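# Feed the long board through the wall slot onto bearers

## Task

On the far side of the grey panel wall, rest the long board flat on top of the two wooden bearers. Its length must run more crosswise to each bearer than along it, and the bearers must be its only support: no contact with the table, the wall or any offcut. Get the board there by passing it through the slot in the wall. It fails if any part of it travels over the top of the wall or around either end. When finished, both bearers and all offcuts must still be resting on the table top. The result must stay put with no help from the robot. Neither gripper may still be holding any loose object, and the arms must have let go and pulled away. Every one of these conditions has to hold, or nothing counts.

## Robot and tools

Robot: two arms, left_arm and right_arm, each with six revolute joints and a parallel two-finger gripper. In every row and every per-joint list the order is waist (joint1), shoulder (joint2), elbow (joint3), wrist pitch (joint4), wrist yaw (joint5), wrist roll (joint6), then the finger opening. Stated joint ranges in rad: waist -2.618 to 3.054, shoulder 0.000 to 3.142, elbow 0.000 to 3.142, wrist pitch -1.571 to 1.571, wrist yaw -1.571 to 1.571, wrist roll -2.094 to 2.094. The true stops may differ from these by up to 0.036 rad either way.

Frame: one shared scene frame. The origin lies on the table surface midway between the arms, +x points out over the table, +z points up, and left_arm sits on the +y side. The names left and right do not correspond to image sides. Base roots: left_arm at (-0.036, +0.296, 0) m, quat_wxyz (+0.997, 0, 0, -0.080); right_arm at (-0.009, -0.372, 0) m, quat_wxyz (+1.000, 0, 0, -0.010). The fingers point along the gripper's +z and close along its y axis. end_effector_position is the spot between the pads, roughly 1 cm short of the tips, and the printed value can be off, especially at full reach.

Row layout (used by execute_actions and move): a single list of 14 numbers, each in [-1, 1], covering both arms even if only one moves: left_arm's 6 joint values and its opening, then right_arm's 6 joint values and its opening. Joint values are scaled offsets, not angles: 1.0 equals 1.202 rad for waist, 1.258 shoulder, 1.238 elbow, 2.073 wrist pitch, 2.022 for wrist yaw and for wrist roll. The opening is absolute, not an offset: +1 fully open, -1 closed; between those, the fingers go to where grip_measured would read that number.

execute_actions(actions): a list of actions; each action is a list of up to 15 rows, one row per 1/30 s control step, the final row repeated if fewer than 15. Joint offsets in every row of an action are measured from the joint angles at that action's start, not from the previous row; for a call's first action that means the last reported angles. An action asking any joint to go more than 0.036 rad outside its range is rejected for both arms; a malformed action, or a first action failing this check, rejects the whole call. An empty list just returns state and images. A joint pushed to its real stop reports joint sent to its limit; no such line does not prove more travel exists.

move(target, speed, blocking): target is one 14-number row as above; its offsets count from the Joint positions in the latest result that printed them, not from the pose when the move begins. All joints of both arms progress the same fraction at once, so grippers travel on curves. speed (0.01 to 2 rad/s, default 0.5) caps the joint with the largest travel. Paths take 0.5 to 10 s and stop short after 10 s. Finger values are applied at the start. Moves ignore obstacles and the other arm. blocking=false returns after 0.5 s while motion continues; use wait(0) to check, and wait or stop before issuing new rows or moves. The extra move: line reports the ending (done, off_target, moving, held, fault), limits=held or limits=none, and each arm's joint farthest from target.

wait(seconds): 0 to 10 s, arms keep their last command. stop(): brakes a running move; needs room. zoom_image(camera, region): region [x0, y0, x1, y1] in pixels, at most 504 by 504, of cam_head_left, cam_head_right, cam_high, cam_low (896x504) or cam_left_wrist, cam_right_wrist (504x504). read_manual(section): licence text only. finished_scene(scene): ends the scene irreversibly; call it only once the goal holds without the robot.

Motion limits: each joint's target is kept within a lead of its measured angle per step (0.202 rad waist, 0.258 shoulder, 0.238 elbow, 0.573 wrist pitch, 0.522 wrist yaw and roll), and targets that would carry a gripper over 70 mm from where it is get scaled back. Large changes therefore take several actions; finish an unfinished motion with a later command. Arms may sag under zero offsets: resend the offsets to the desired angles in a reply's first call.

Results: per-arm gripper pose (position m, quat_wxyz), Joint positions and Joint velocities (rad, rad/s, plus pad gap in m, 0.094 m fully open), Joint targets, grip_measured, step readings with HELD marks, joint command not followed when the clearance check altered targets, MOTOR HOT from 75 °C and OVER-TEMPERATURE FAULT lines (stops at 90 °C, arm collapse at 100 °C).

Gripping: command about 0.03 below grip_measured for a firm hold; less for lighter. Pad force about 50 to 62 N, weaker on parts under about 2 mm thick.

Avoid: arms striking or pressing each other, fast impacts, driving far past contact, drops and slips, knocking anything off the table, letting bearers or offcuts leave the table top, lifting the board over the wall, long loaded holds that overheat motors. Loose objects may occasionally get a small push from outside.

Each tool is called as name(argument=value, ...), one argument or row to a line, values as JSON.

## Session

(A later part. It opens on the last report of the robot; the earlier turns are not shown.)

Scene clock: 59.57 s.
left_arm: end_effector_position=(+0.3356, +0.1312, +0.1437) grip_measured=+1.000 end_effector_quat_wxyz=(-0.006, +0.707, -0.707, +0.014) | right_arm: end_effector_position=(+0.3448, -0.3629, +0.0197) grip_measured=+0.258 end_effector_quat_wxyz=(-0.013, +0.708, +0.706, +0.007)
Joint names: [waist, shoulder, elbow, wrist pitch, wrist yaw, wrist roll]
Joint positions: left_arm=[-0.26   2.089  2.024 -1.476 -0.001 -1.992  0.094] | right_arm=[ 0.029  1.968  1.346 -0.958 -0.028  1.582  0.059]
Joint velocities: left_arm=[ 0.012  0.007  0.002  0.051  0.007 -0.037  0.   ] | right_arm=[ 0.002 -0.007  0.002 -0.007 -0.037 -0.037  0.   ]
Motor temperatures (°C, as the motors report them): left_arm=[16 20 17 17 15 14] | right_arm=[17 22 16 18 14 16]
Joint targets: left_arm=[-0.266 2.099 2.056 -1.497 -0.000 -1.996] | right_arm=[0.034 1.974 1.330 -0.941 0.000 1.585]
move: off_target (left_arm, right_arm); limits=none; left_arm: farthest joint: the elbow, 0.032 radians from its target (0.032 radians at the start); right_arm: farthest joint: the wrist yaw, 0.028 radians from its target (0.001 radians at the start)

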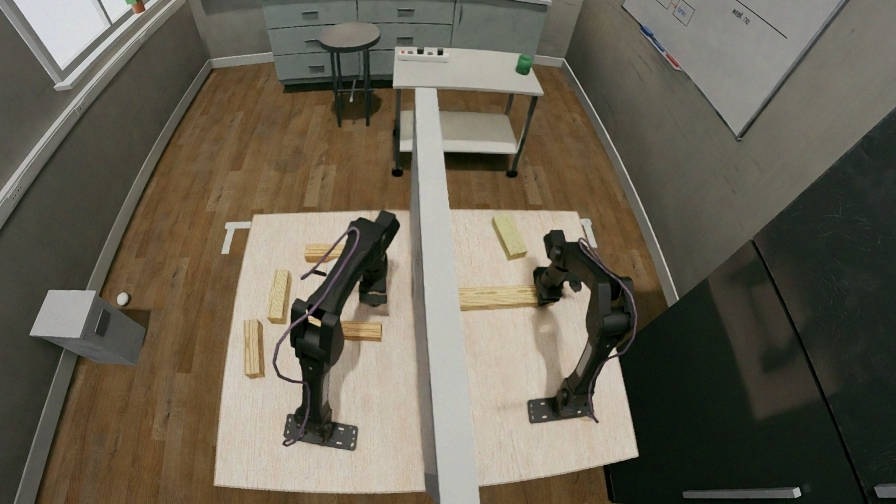

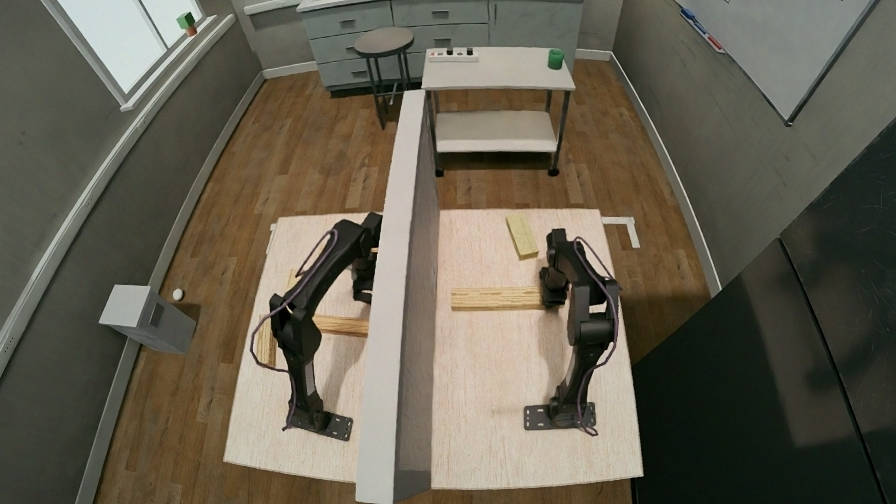

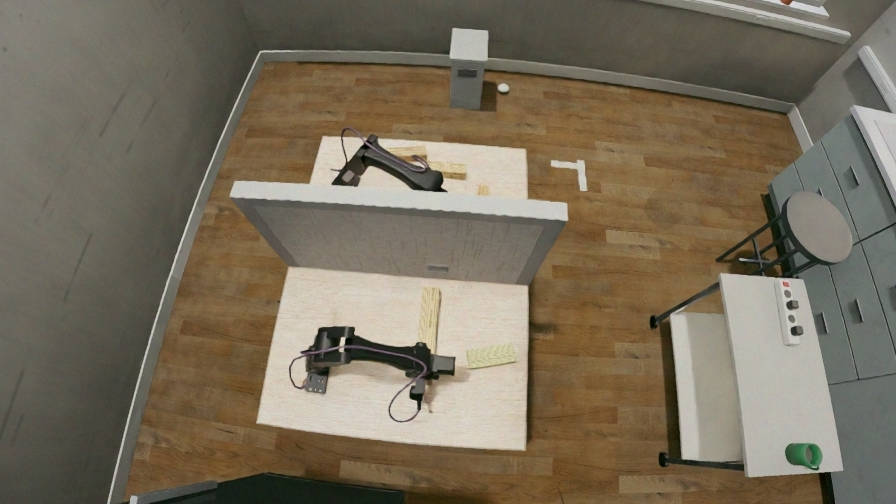

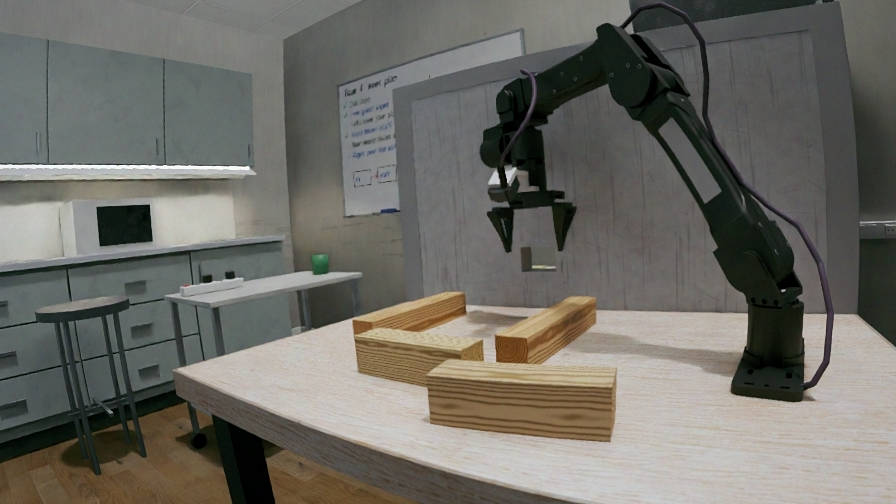

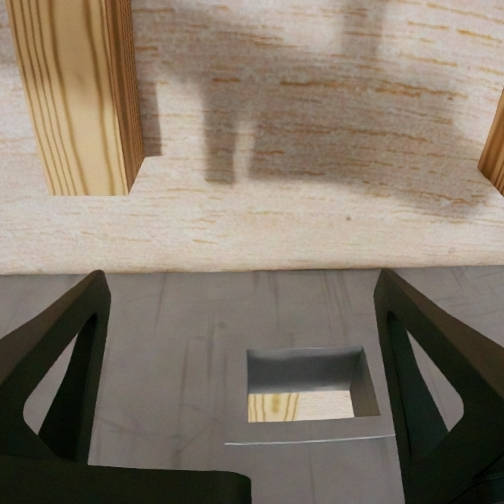

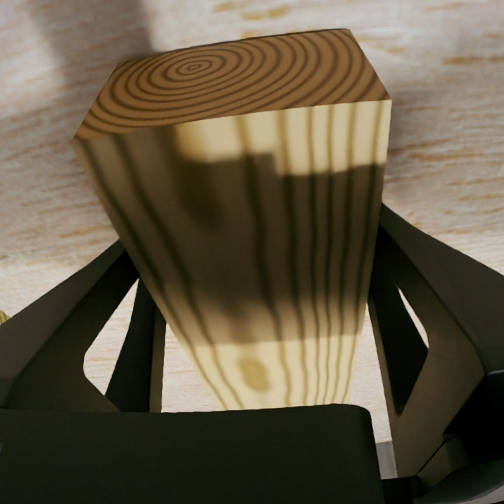

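execute_actions(
  actions=[
    [[-0.005,0.0079,0.0258,-0.0101,0.0005,-0.002,1, 0.0042,0.0048,-0.0129,0.0082,0.0138,0.0015,1]],
  ],
)

move(
  target=[-0.005,0.0079,0.0258,-0.0101,0.0005,-0.002,1, 0.1639,0.0238,0.0396,0.0135,0.0,0.0959,1],
  speed=0.3,
)

Scene clock: 60.50 s.
left_arm: end_effector_position=(+0.3356, +0.1312, +0.1437) grip_measured=+1.000 end_effector_quat_wxyz=(-0.006, +0.707, -0.707, +0.014) | right_arm: end_effector_position=(+0.3483, -0.3644, +0.0197) grip_measured=+1.000 end_effector_quat_wxyz=(-0.005, +0.708, +0.706, +0.009)
Joint names: [waist, shoulder, elbow, wrist pitch, wrist yaw, wrist roll]
Joint positions: left_arm=[-0.26   2.089  2.024 -1.476 -0.001 -1.992  0.094] | right_arm=[ 0.029  1.968  1.346 -0.944 -0.02   1.582  0.094]
Joint velocities: left_arm=[ 0.002 -0.017 -0.007  0.007  0.022 -0.037  0.   ] | right_arm=[-0.007 -0.017 -0.007 -0.022  0.007  0.037  0.   ]
Motor temperatures (°C, as the motors report them): left_arm=[16 20 17 17 15 14] | right_arm=[17 22 16 18 14 16]
Joint targets: left_arm=[-0.266 2.099 2.056 -1.497 -0.000 -1.996] | right_arm=[0.034 1.974 1.330 -0.941 -0.000 1.585]
Step readings (joint positions):
0: left_arm=[-0.260 2.089 2.024 -1.476 -0.001 -1.992] | right_arm=[0.029 1.968 1.346 -0.958 -0.028 1.582]
1: left_arm=[-0.260 2.089 2.024 -1.476 -0.001 -1.992] | right_arm=[0.029 1.968 1.346 -0.957 -0.027 1.582]
2: left_arm=[-0.260 2.089 2.024 -1.476 -0.001 -1.992] | right_arm=[0.029 1.968 1.346 -0.955 -0.026 1.582]
4: left_arm=[-0.260 2.089 2.024 -1.476 -0.001 -1.992] | right_arm=[0.029 1.968 1.346 -0.950 -0.023 1.582]
8: left_arm=[-0.260 2.089 2.024 -1.476 -0.001 -1.992] | right_arm=[0.029 1.968 1.346 -0.946 -0.021 1.582]
15: Joint positions above

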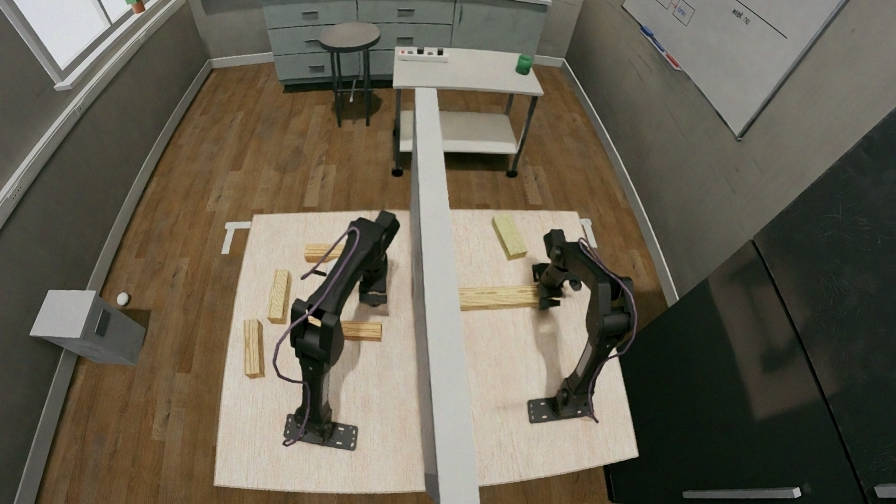

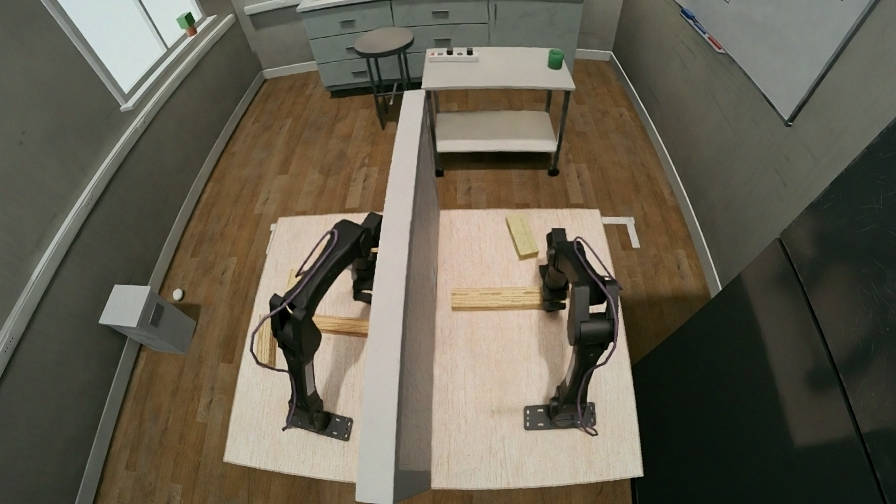

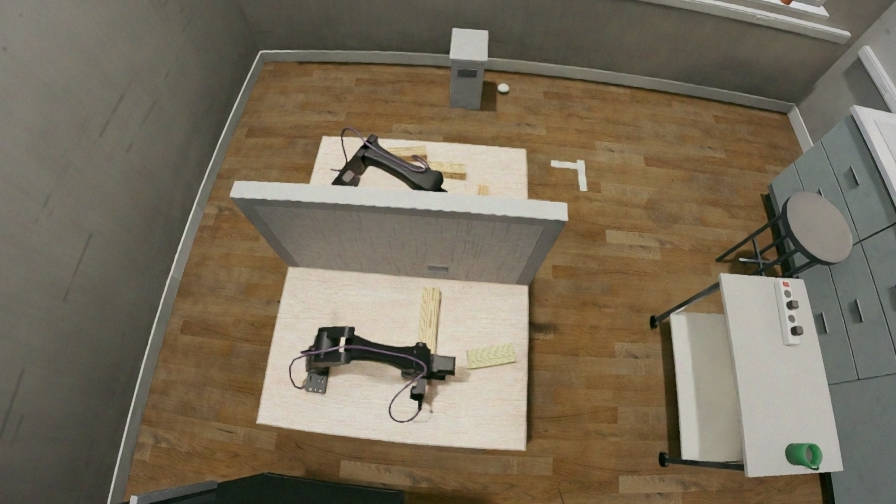

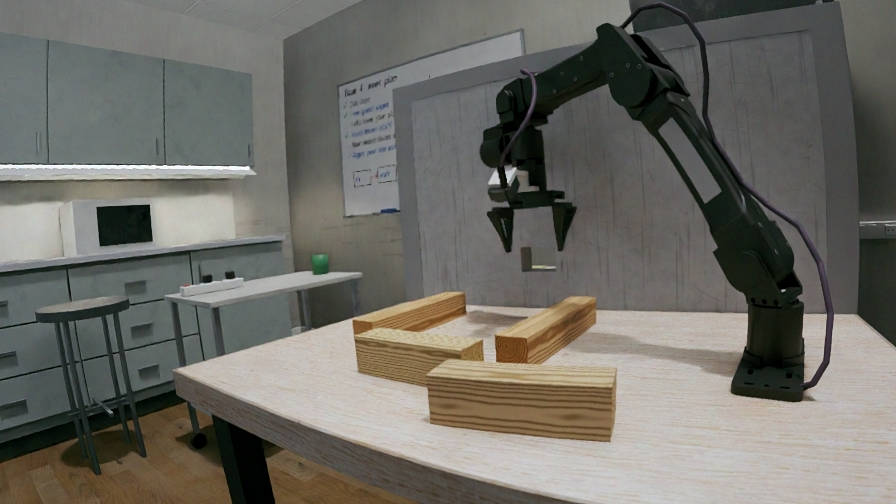

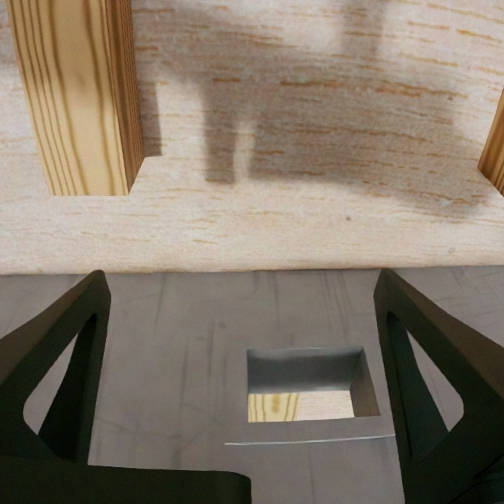

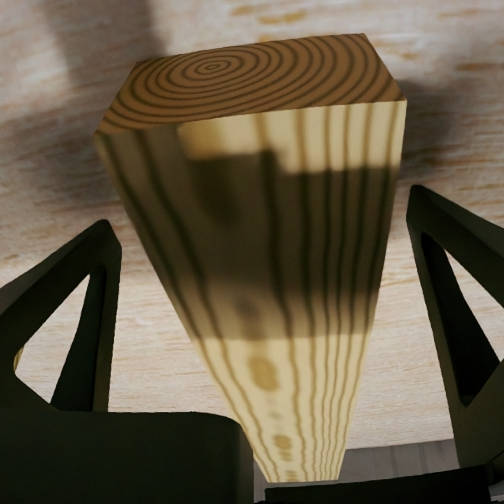

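Scene clock: 61.83 s.
left_arm: end_effector_position=(+0.3356, +0.1312, +0.1437) grip_measured=+1.000 end_effector_quat_wxyz=(-0.006, +0.707, -0.707, +0.014) | right_arm: end_effector_position=(+0.3509, -0.2924, +0.0175) grip_measured=+1.000 end_effector_quat_wxyz=(-0.001, +0.705, +0.708, +0.020)
Joint names: [waist, shoulder, elbow, wrist pitch, wrist yaw, wrist roll]
Joint positions: left_arm=[-0.26   2.089  2.024 -1.476 -0.001 -1.992  0.094] | right_arm=[ 0.224  1.988  1.364 -0.916 -0.024  1.77   0.094]
Joint velocities: left_arm=[-0.002  0.002 -0.007 -0.051  0.037  0.037  0.   ] | right_arm=[ 0.012 -0.012 -0.012 -0.066 -0.007  0.022  0.   ]
Motor temperatures (°C, as the motors report them): left_arm=[16 20 17 17 15 14] | right_arm=[17 22 16 18 14 16]
Joint targets: left_arm=[-0.266 2.099 2.056 -1.497 -0.000 -1.996] | right_arm=[0.227 1.998 1.395 -0.916 -0.020 1.776]
move: off_target (left_arm, right_arm); limits=none; left_arm: farthest joint: the elbow, 0.032 radians from its target (0.032 radians at the start); right_arm: farthest joint: the elbow, 0.031 radians from its target (0.049 radians at the start)

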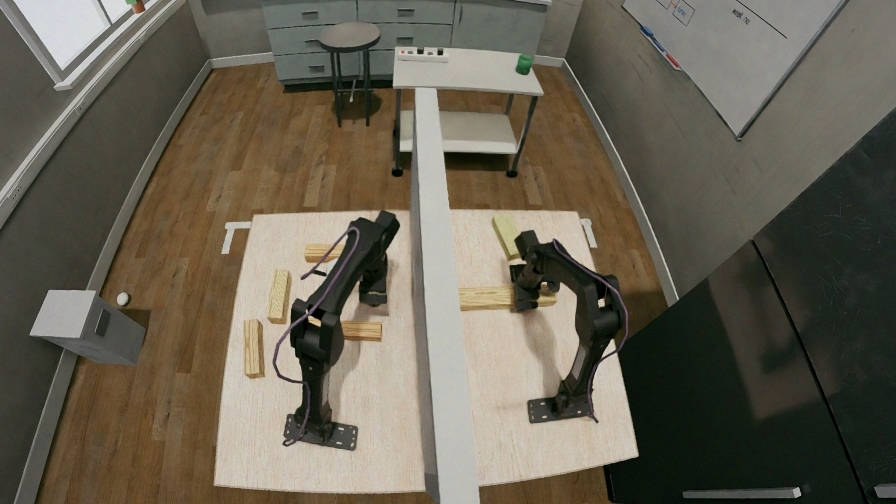

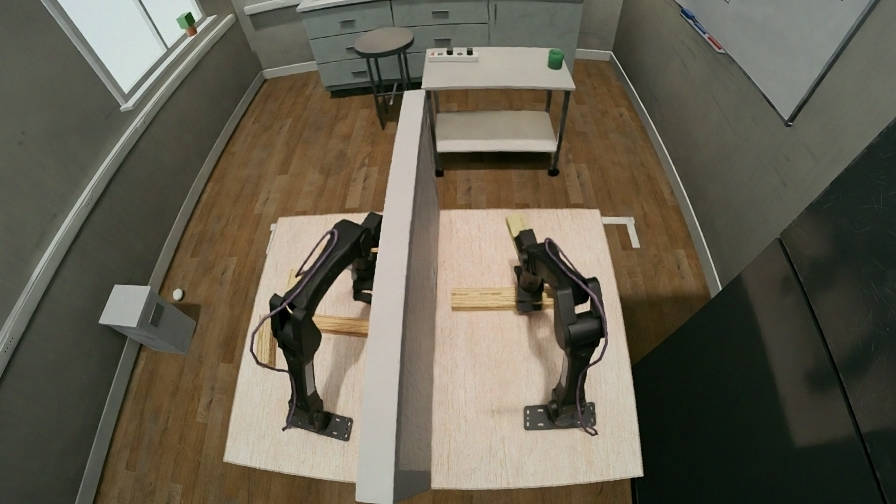

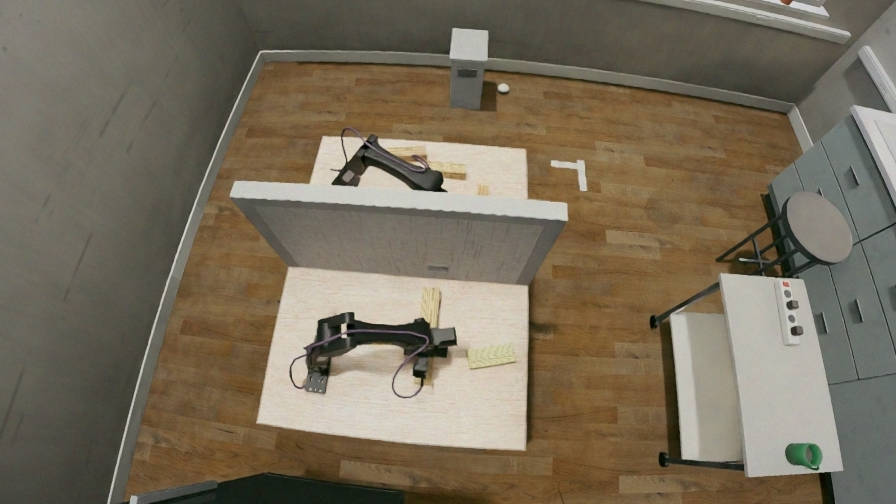

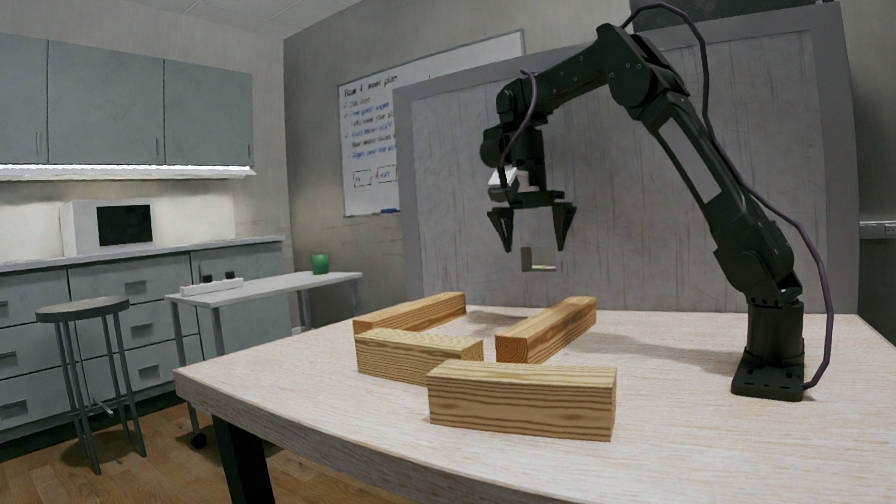

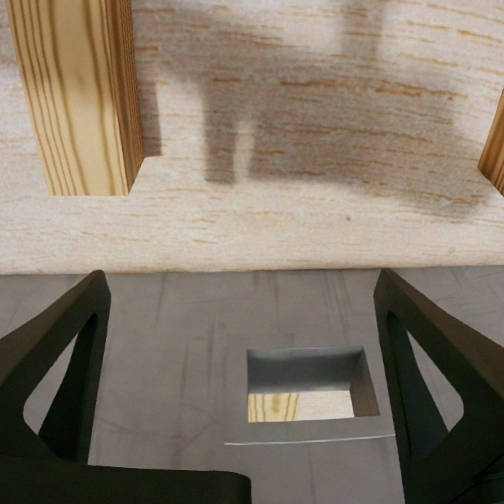

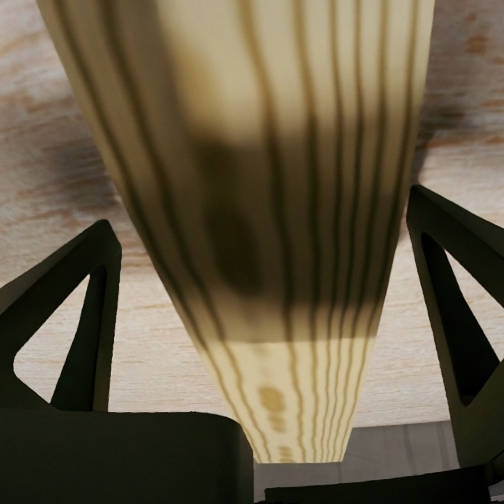

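move(
  target=[-0.005,0.0079,0.0258,-0.0101,0.0005,-0.002,1, 0.0025,0.0119,0.025,-0.0227,0.0218,0.0054,1],
  speed=0.3,
)

Scene clock: 62.93 s.
left_arm: end_effector_position=(+0.3356, +0.1312, +0.1437) grip_measured=+1.000 end_effector_quat_wxyz=(-0.006, +0.707, -0.707, +0.014) | right_arm: end_effector_position=(+0.3451, -0.2980, +0.0173) grip_measured=+1.000 end_effector_quat_wxyz=(+0.001, +0.708, +0.707, +0.002)
Joint names: [waist, shoulder, elbow, wrist pitch, wrist yaw, wrist roll]
Joint positions: left_arm=[-0.26   2.089  2.024 -1.476 -0.001 -1.992  0.094] | right_arm=[ 0.224  1.988  1.364 -0.944  0.     1.775  0.094]
Joint velocities: left_arm=[ 0.007 -0.007  0.017  0.037 -0.007 -0.051  0.   ] | right_arm=[ 0.002 -0.012 -0.012 -0.007 -0.081  0.007  0.   ]
Motor temperatures (°C, as the motors report them): left_arm=[16 20 18 17 15 14] | right_arm=[17 22 16 18 14 16]
Joint targets: left_arm=[-0.266 2.099 2.056 -1.497 -0.000 -1.996] | right_arm=[0.227 2.002 1.395 -0.964 0.020 1.781]
move: off_target (left_arm, right_arm); limits=none; left_arm: farthest joint: the elbow, 0.032 radians from its target (0.032 radians at the start); right_arm: farthest joint: the elbow, 0.031 radians from its target (0.031 radians at the start)

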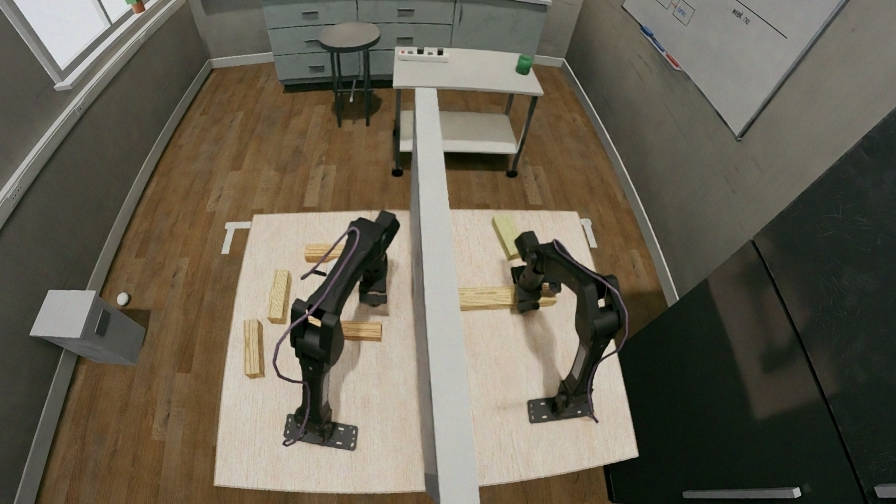

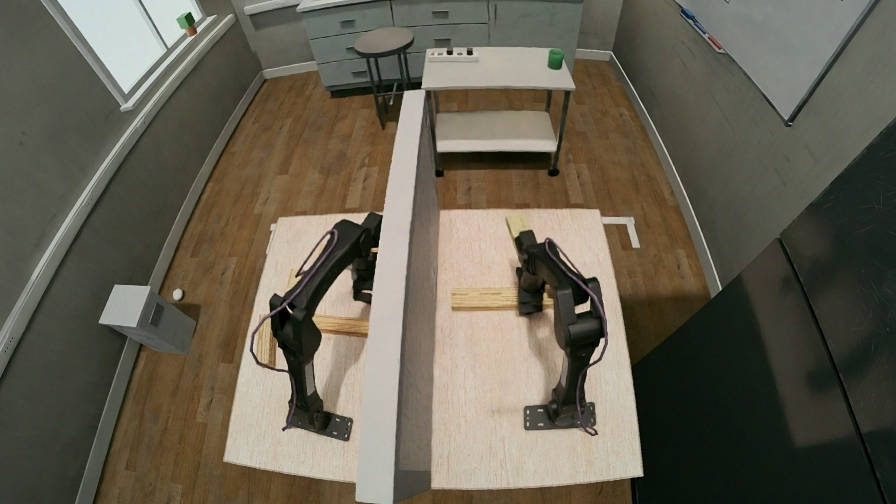

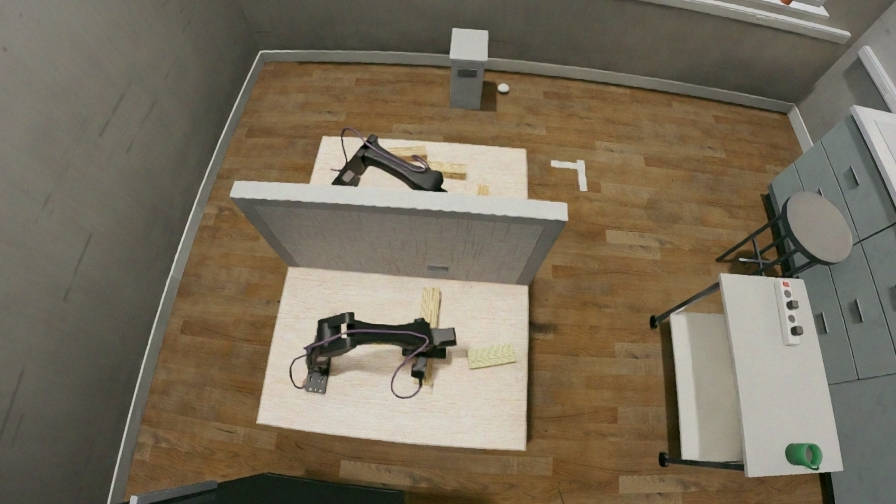

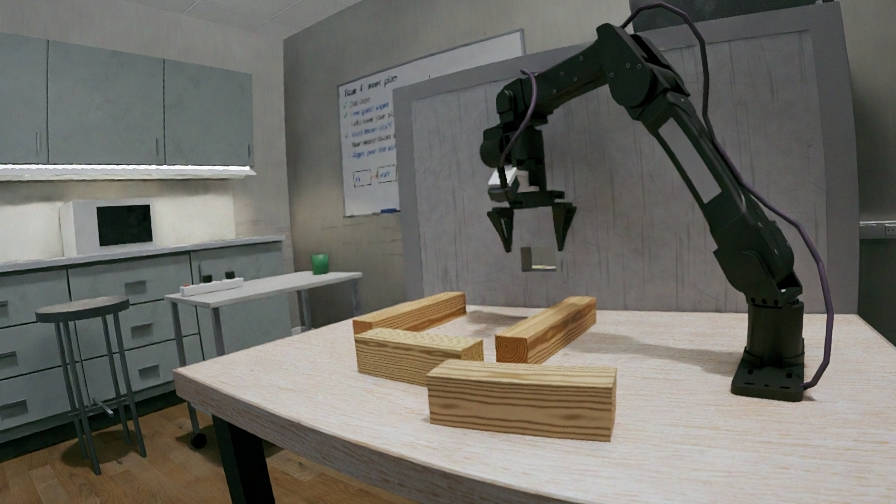

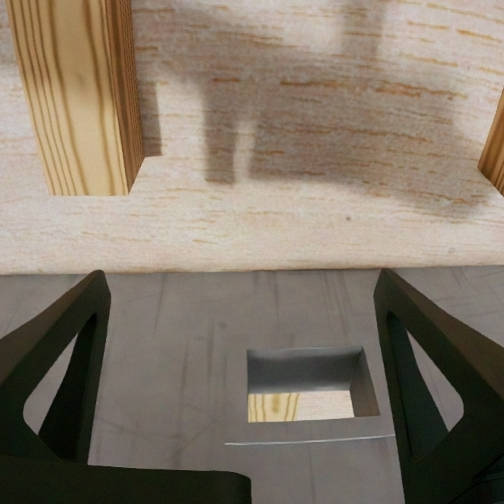

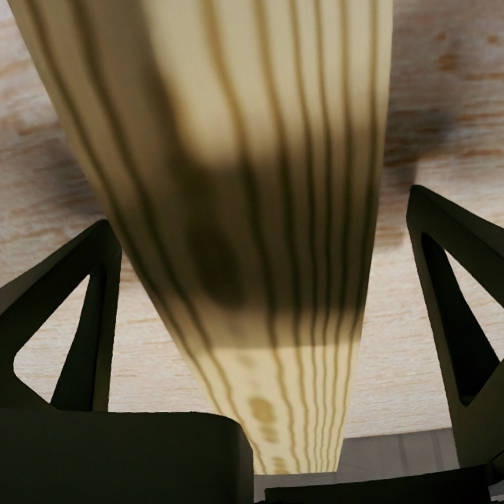

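execute_actions(
  actions=[
    [[-0.005,0.0079,0.0258,-0.0101,0.0005,-0.002,1, 0.0025,-0.008,0.025,-0.0096,0.0099,0.003,0.35]],
    [[-0.005,0.0079,0.0258,-0.0101,0.0005,-0.002,1, 0.0025,-0.008,0.025,-0.0096,0.0099,0.003,0.1]],
  ],
)

Scene clock: 64.17 s.
left_arm: end_effector_position=(+0.3356, +0.1312, +0.1437) grip_measured=+1.000 end_effector_quat_wxyz=(-0.006, +0.707, -0.707, +0.014) | right_arm: end_effector_position=(+0.3450, -0.2983, +0.0173) grip_measured=+0.257 end_effector_quat_wxyz=(+0.002, +0.708, +0.706, +0.001)
Joint names: [waist, shoulder, elbow, wrist pitch, wrist yaw, wrist roll]
Joint positions: left_arm=[-0.26   2.089  2.024 -1.476 -0.001 -1.992  0.094] | right_arm=[ 0.224  1.988  1.364 -0.945  0.002  1.777  0.059]
Joint velocities: left_arm=[ 0.002  0.002 -0.007 -0.051 -0.051 -0.007  0.   ] | right_arm=[-0.007 -0.017 -0.007  0.037  0.051 -0.051  0.001]
Motor temperatures (°C, as the motors report them): left_arm=[16 20 18 17 15 14] | right_arm=[17 22 16 18 14 16]
Joint targets: left_arm=[-0.266 2.099 2.056 -1.497 -0.000 -1.996] | right_arm=[0.227 1.977 1.395 -0.964 0.021 1.782]
Step readings (joint positions; steps 1 to 15: 1st action; 16 to 30: 2nd action):
0: left_arm=[-0.260 2.089 2.024 -1.476 -0.001 -1.992] | right_arm=[0.224 1.988 1.364 -0.944 0.001 1.775]
1: left_arm=[-0.260 2.089 2.024 -1.476 -0.001 -1.992] | right_arm=[0.224 1.988 1.364 -0.944 0.001 1.775]
2: left_arm=[-0.260 2.089 2.024 -1.476 -0.001 -1.992] | right_arm=[0.224 1.988 1.364 -0.944 0.001 1.775]
4: left_arm=[-0.260 2.089 2.024 -1.476 -0.001 -1.992] | right_arm=[0.224 1.988 1.364 -0.944 0.001 1.775]
8: left_arm=[-0.260 2.089 2.024 -1.476 -0.001 -1.992] | right_arm=[0.224 1.988 1.364 -0.945 0.001 1.775]
15: left_arm=[-0.260 2.089 2.024 -1.476 -0.001 -1.992] | right_arm=[0.224 1.988 1.364 -0.945 0.001 1.775]
16: left_arm=[-0.260 2.089 2.024 -1.476 -0.001 -1.992] | right_arm=[0.224 1.988 1.364 -0.944 0.001 1.776]
17: left_arm=[-0.260 2.089 2.024 -1.476 -0.001 -1.992] | right_arm=[0.224 1.988 1.364 -0.945 0.001 1.777]
19: left_arm=[-0.260 2.089 2.024 -1.476 -0.001 -1.992] | right_arm=[0.224 1.988 1.364 -0.945 0.002 1.777]
23: left_arm=[-0.260 2.089 2.024 -1.476 -0.001 -1.992] | right_arm=[0.224 1.988 1.364 -0.945 0.002 1.777]
30: Joint positions above

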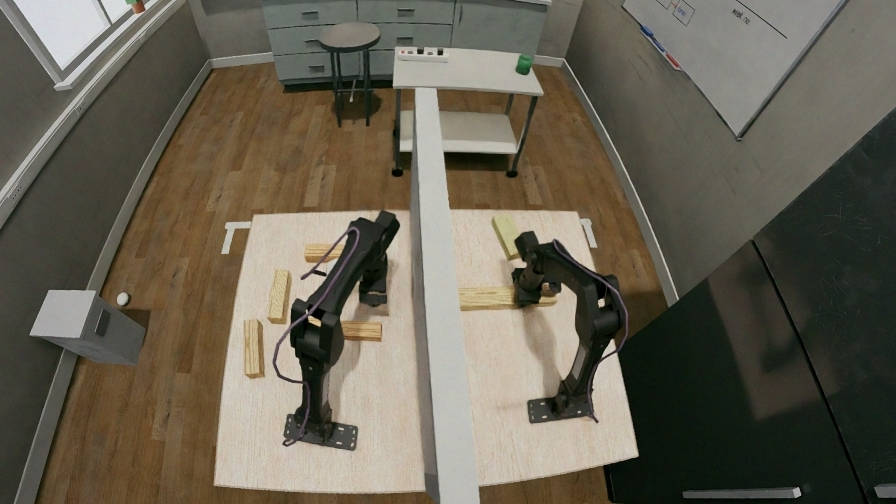

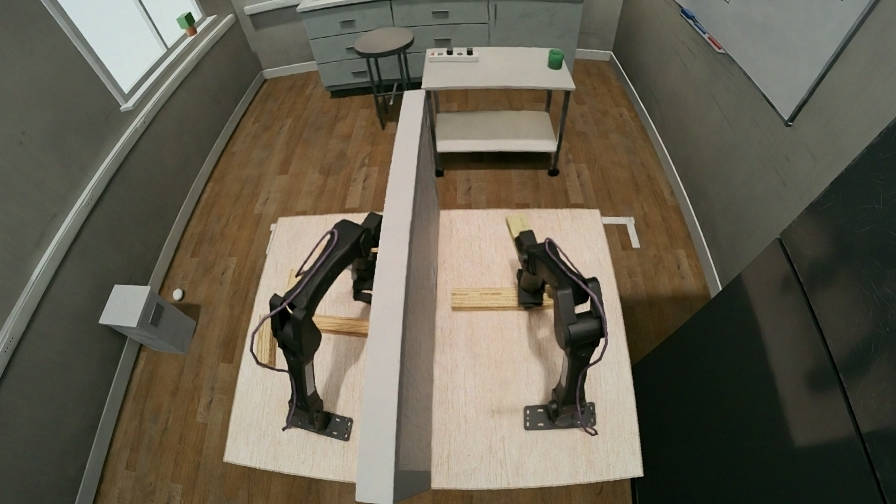

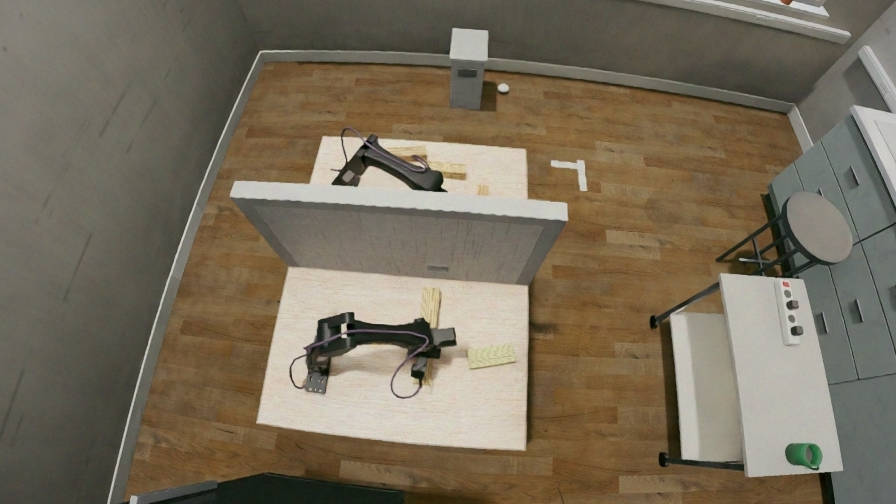

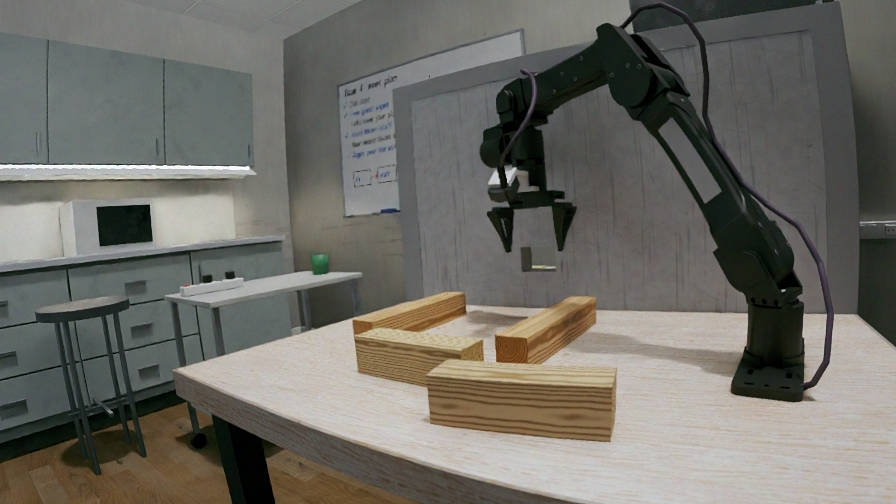

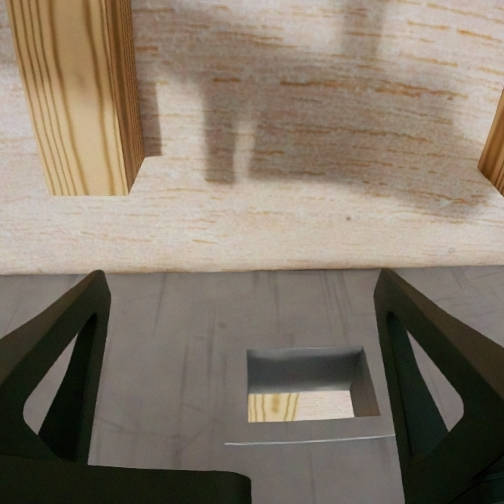

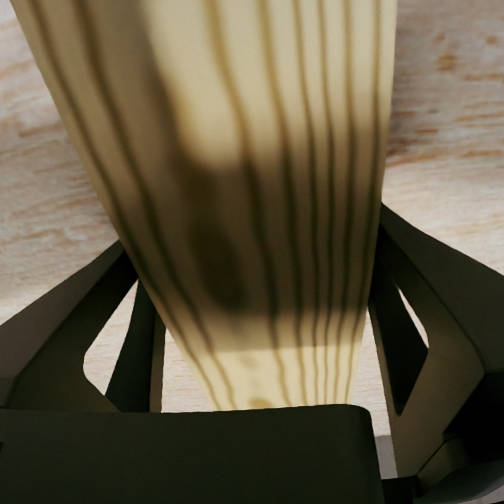

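move(
  target=[-0.005,0.0079,0.0258,-0.0101,0.0005,-0.002,1, 0.0025,-0.0771,0.1931,-0.1365,-0.0035,0.0005,0.1],
  speed=0.2,
)

Scene clock: 66.50 s.
left_arm: end_effector_position=(+0.3356, +0.1312, +0.1437) grip_measured=+1.000 end_effector_quat_wxyz=(-0.006, +0.707, -0.707, +0.014) | right_arm: end_effector_position=(+0.3445, -0.2983, +0.0873) grip_measured=+0.257 end_effector_quat_wxyz=(-0.000, +0.708, +0.706, -0.002)
Joint names: [waist, shoulder, elbow, wrist pitch, wrist yaw, wrist roll]
Joint positions: left_arm=[-0.26   2.089  2.024 -1.476 -0.001 -1.992  0.094] | right_arm=[ 0.224  1.925  1.563 -1.212  0.001  1.777  0.059]
Joint velocities: left_arm=[ 0.007 -0.022  0.007  0.037 -0.066  0.022  0.   ] | right_arm=[-0.007  0.012 -0.002 -0.007 -0.022  0.007 -0.   ]
Motor temperatures (°C, as the motors report them): left_arm=[16 20 18 17 15 14] | right_arm=[17 22 16 17 14 16]
Joint targets: left_arm=[-0.266 2.099 2.056 -1.497 -0.000 -1.996] | right_arm=[0.227 1.891 1.603 -1.227 -0.005 1.778]
move: off_target (left_arm, right_arm); limits=none; left_arm: farthest joint: the elbow, 0.032 radians from its target (0.032 radians at the start); right_arm: farthest joint: the elbow, 0.040 radians from its target (0.239 radians at the start)

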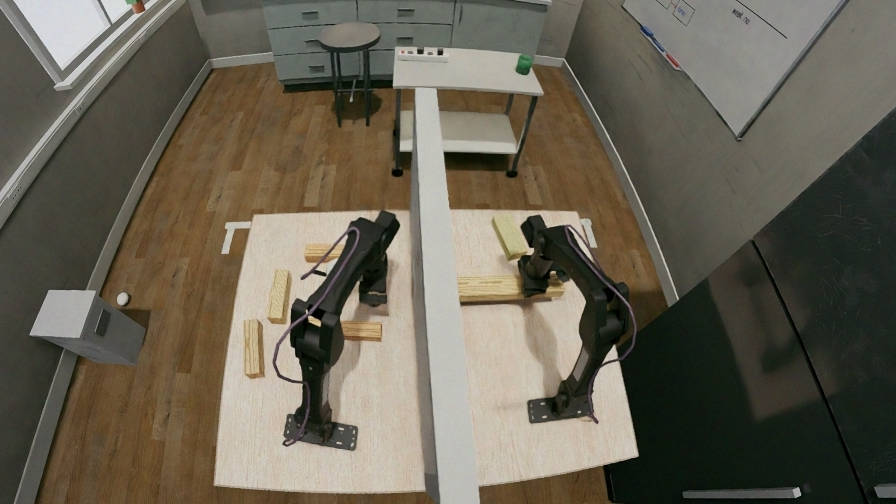

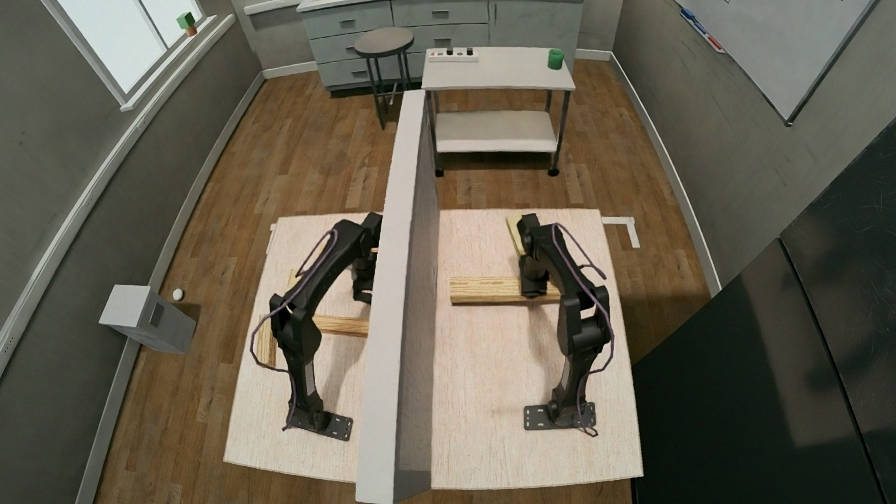

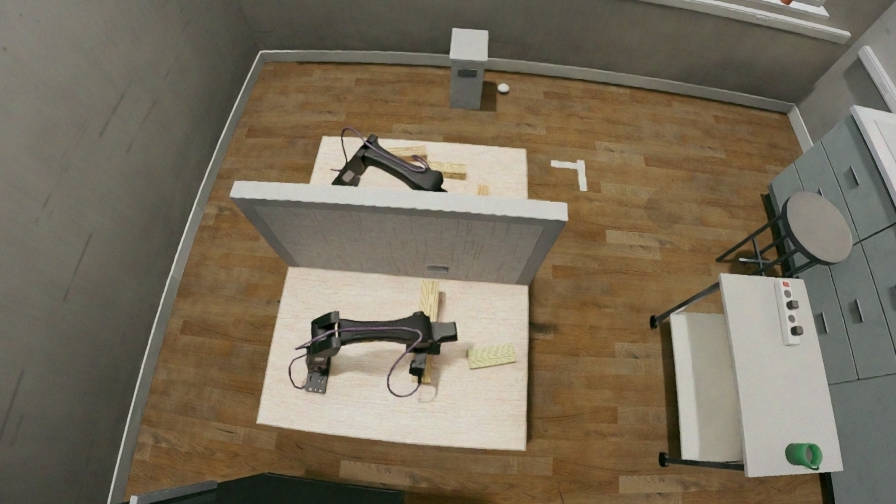

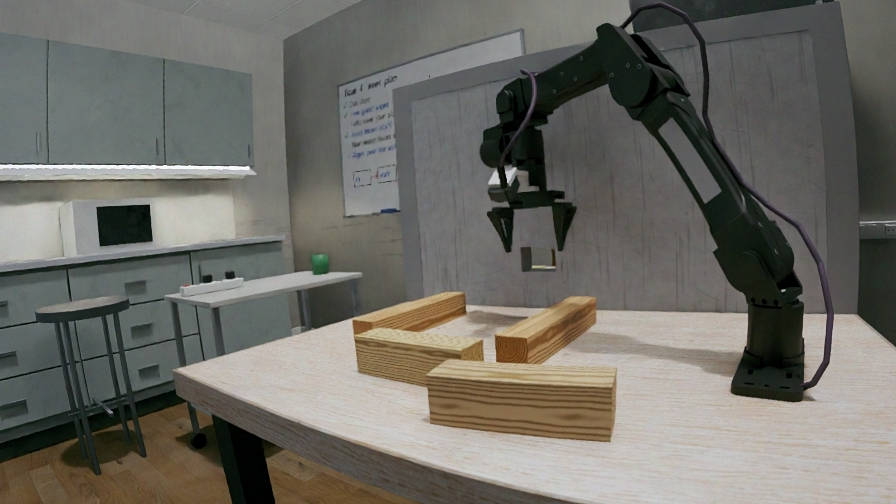

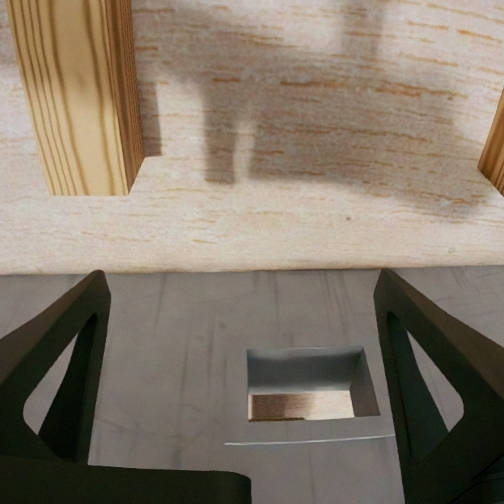

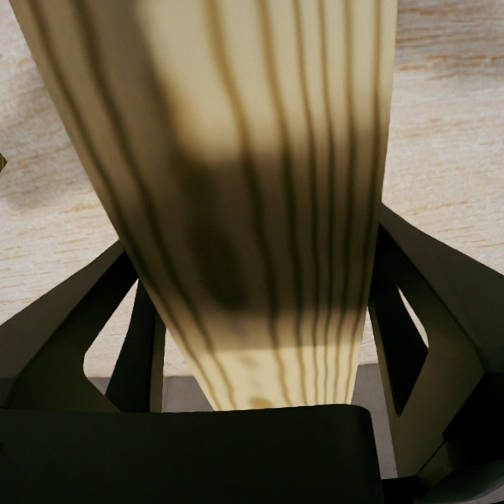

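zoom_image(
  camera="cam_high",
  region=[380, 240, 500, 340],
)

zoom_image(
  camera="cam_low",
  region=[480, 220, 600, 300],
)

zoom_image(
  camera="cam_head_right",
  region=[400, 240, 540, 330],
)

zoom_image(
  camera="cam_left_wrist",
  region=[200, 320, 420, 460],
)

Region (380, 240, 500, 340) of cam_high's 896x504 image, scaled by 4.200, with more detail than that image has.

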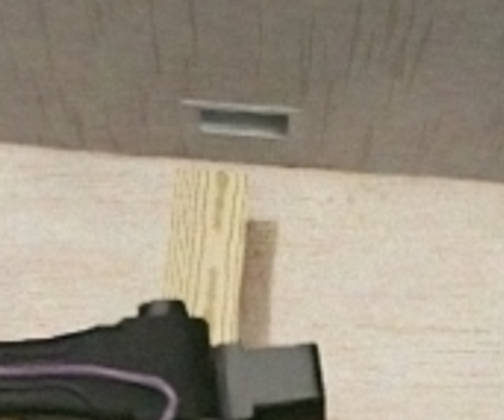

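Region (480, 220, 600, 300) of cam_low's 896x504 image, scaled by 4.200, with more detail than that image has.

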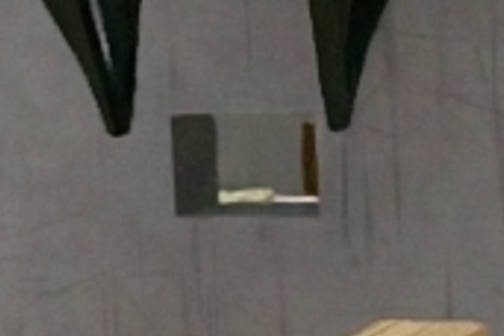

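Region (400, 240, 540, 330) of cam_head_right's 896x504 image, scaled by 3.600, with more detail than that image has; it fills the top 324 rows of this view, and the rest is white.

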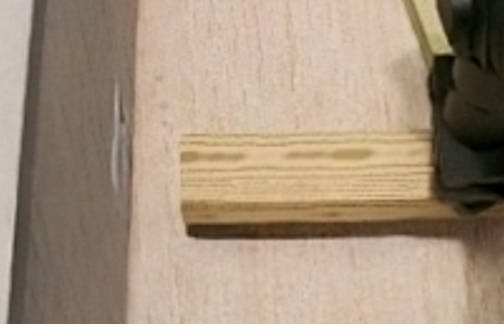

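Region (200, 320, 420, 460) of cam_left_wrist's 504x504 image, scaled by 2.291, with more detail than that image has; it fills the top 321 rows of this view, and the rest is white.

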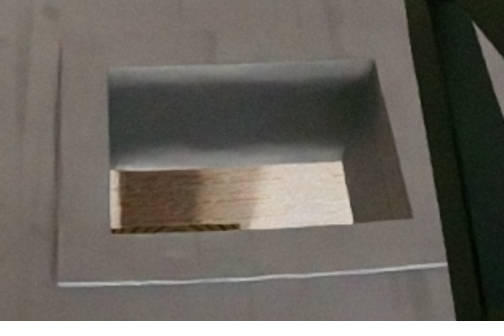

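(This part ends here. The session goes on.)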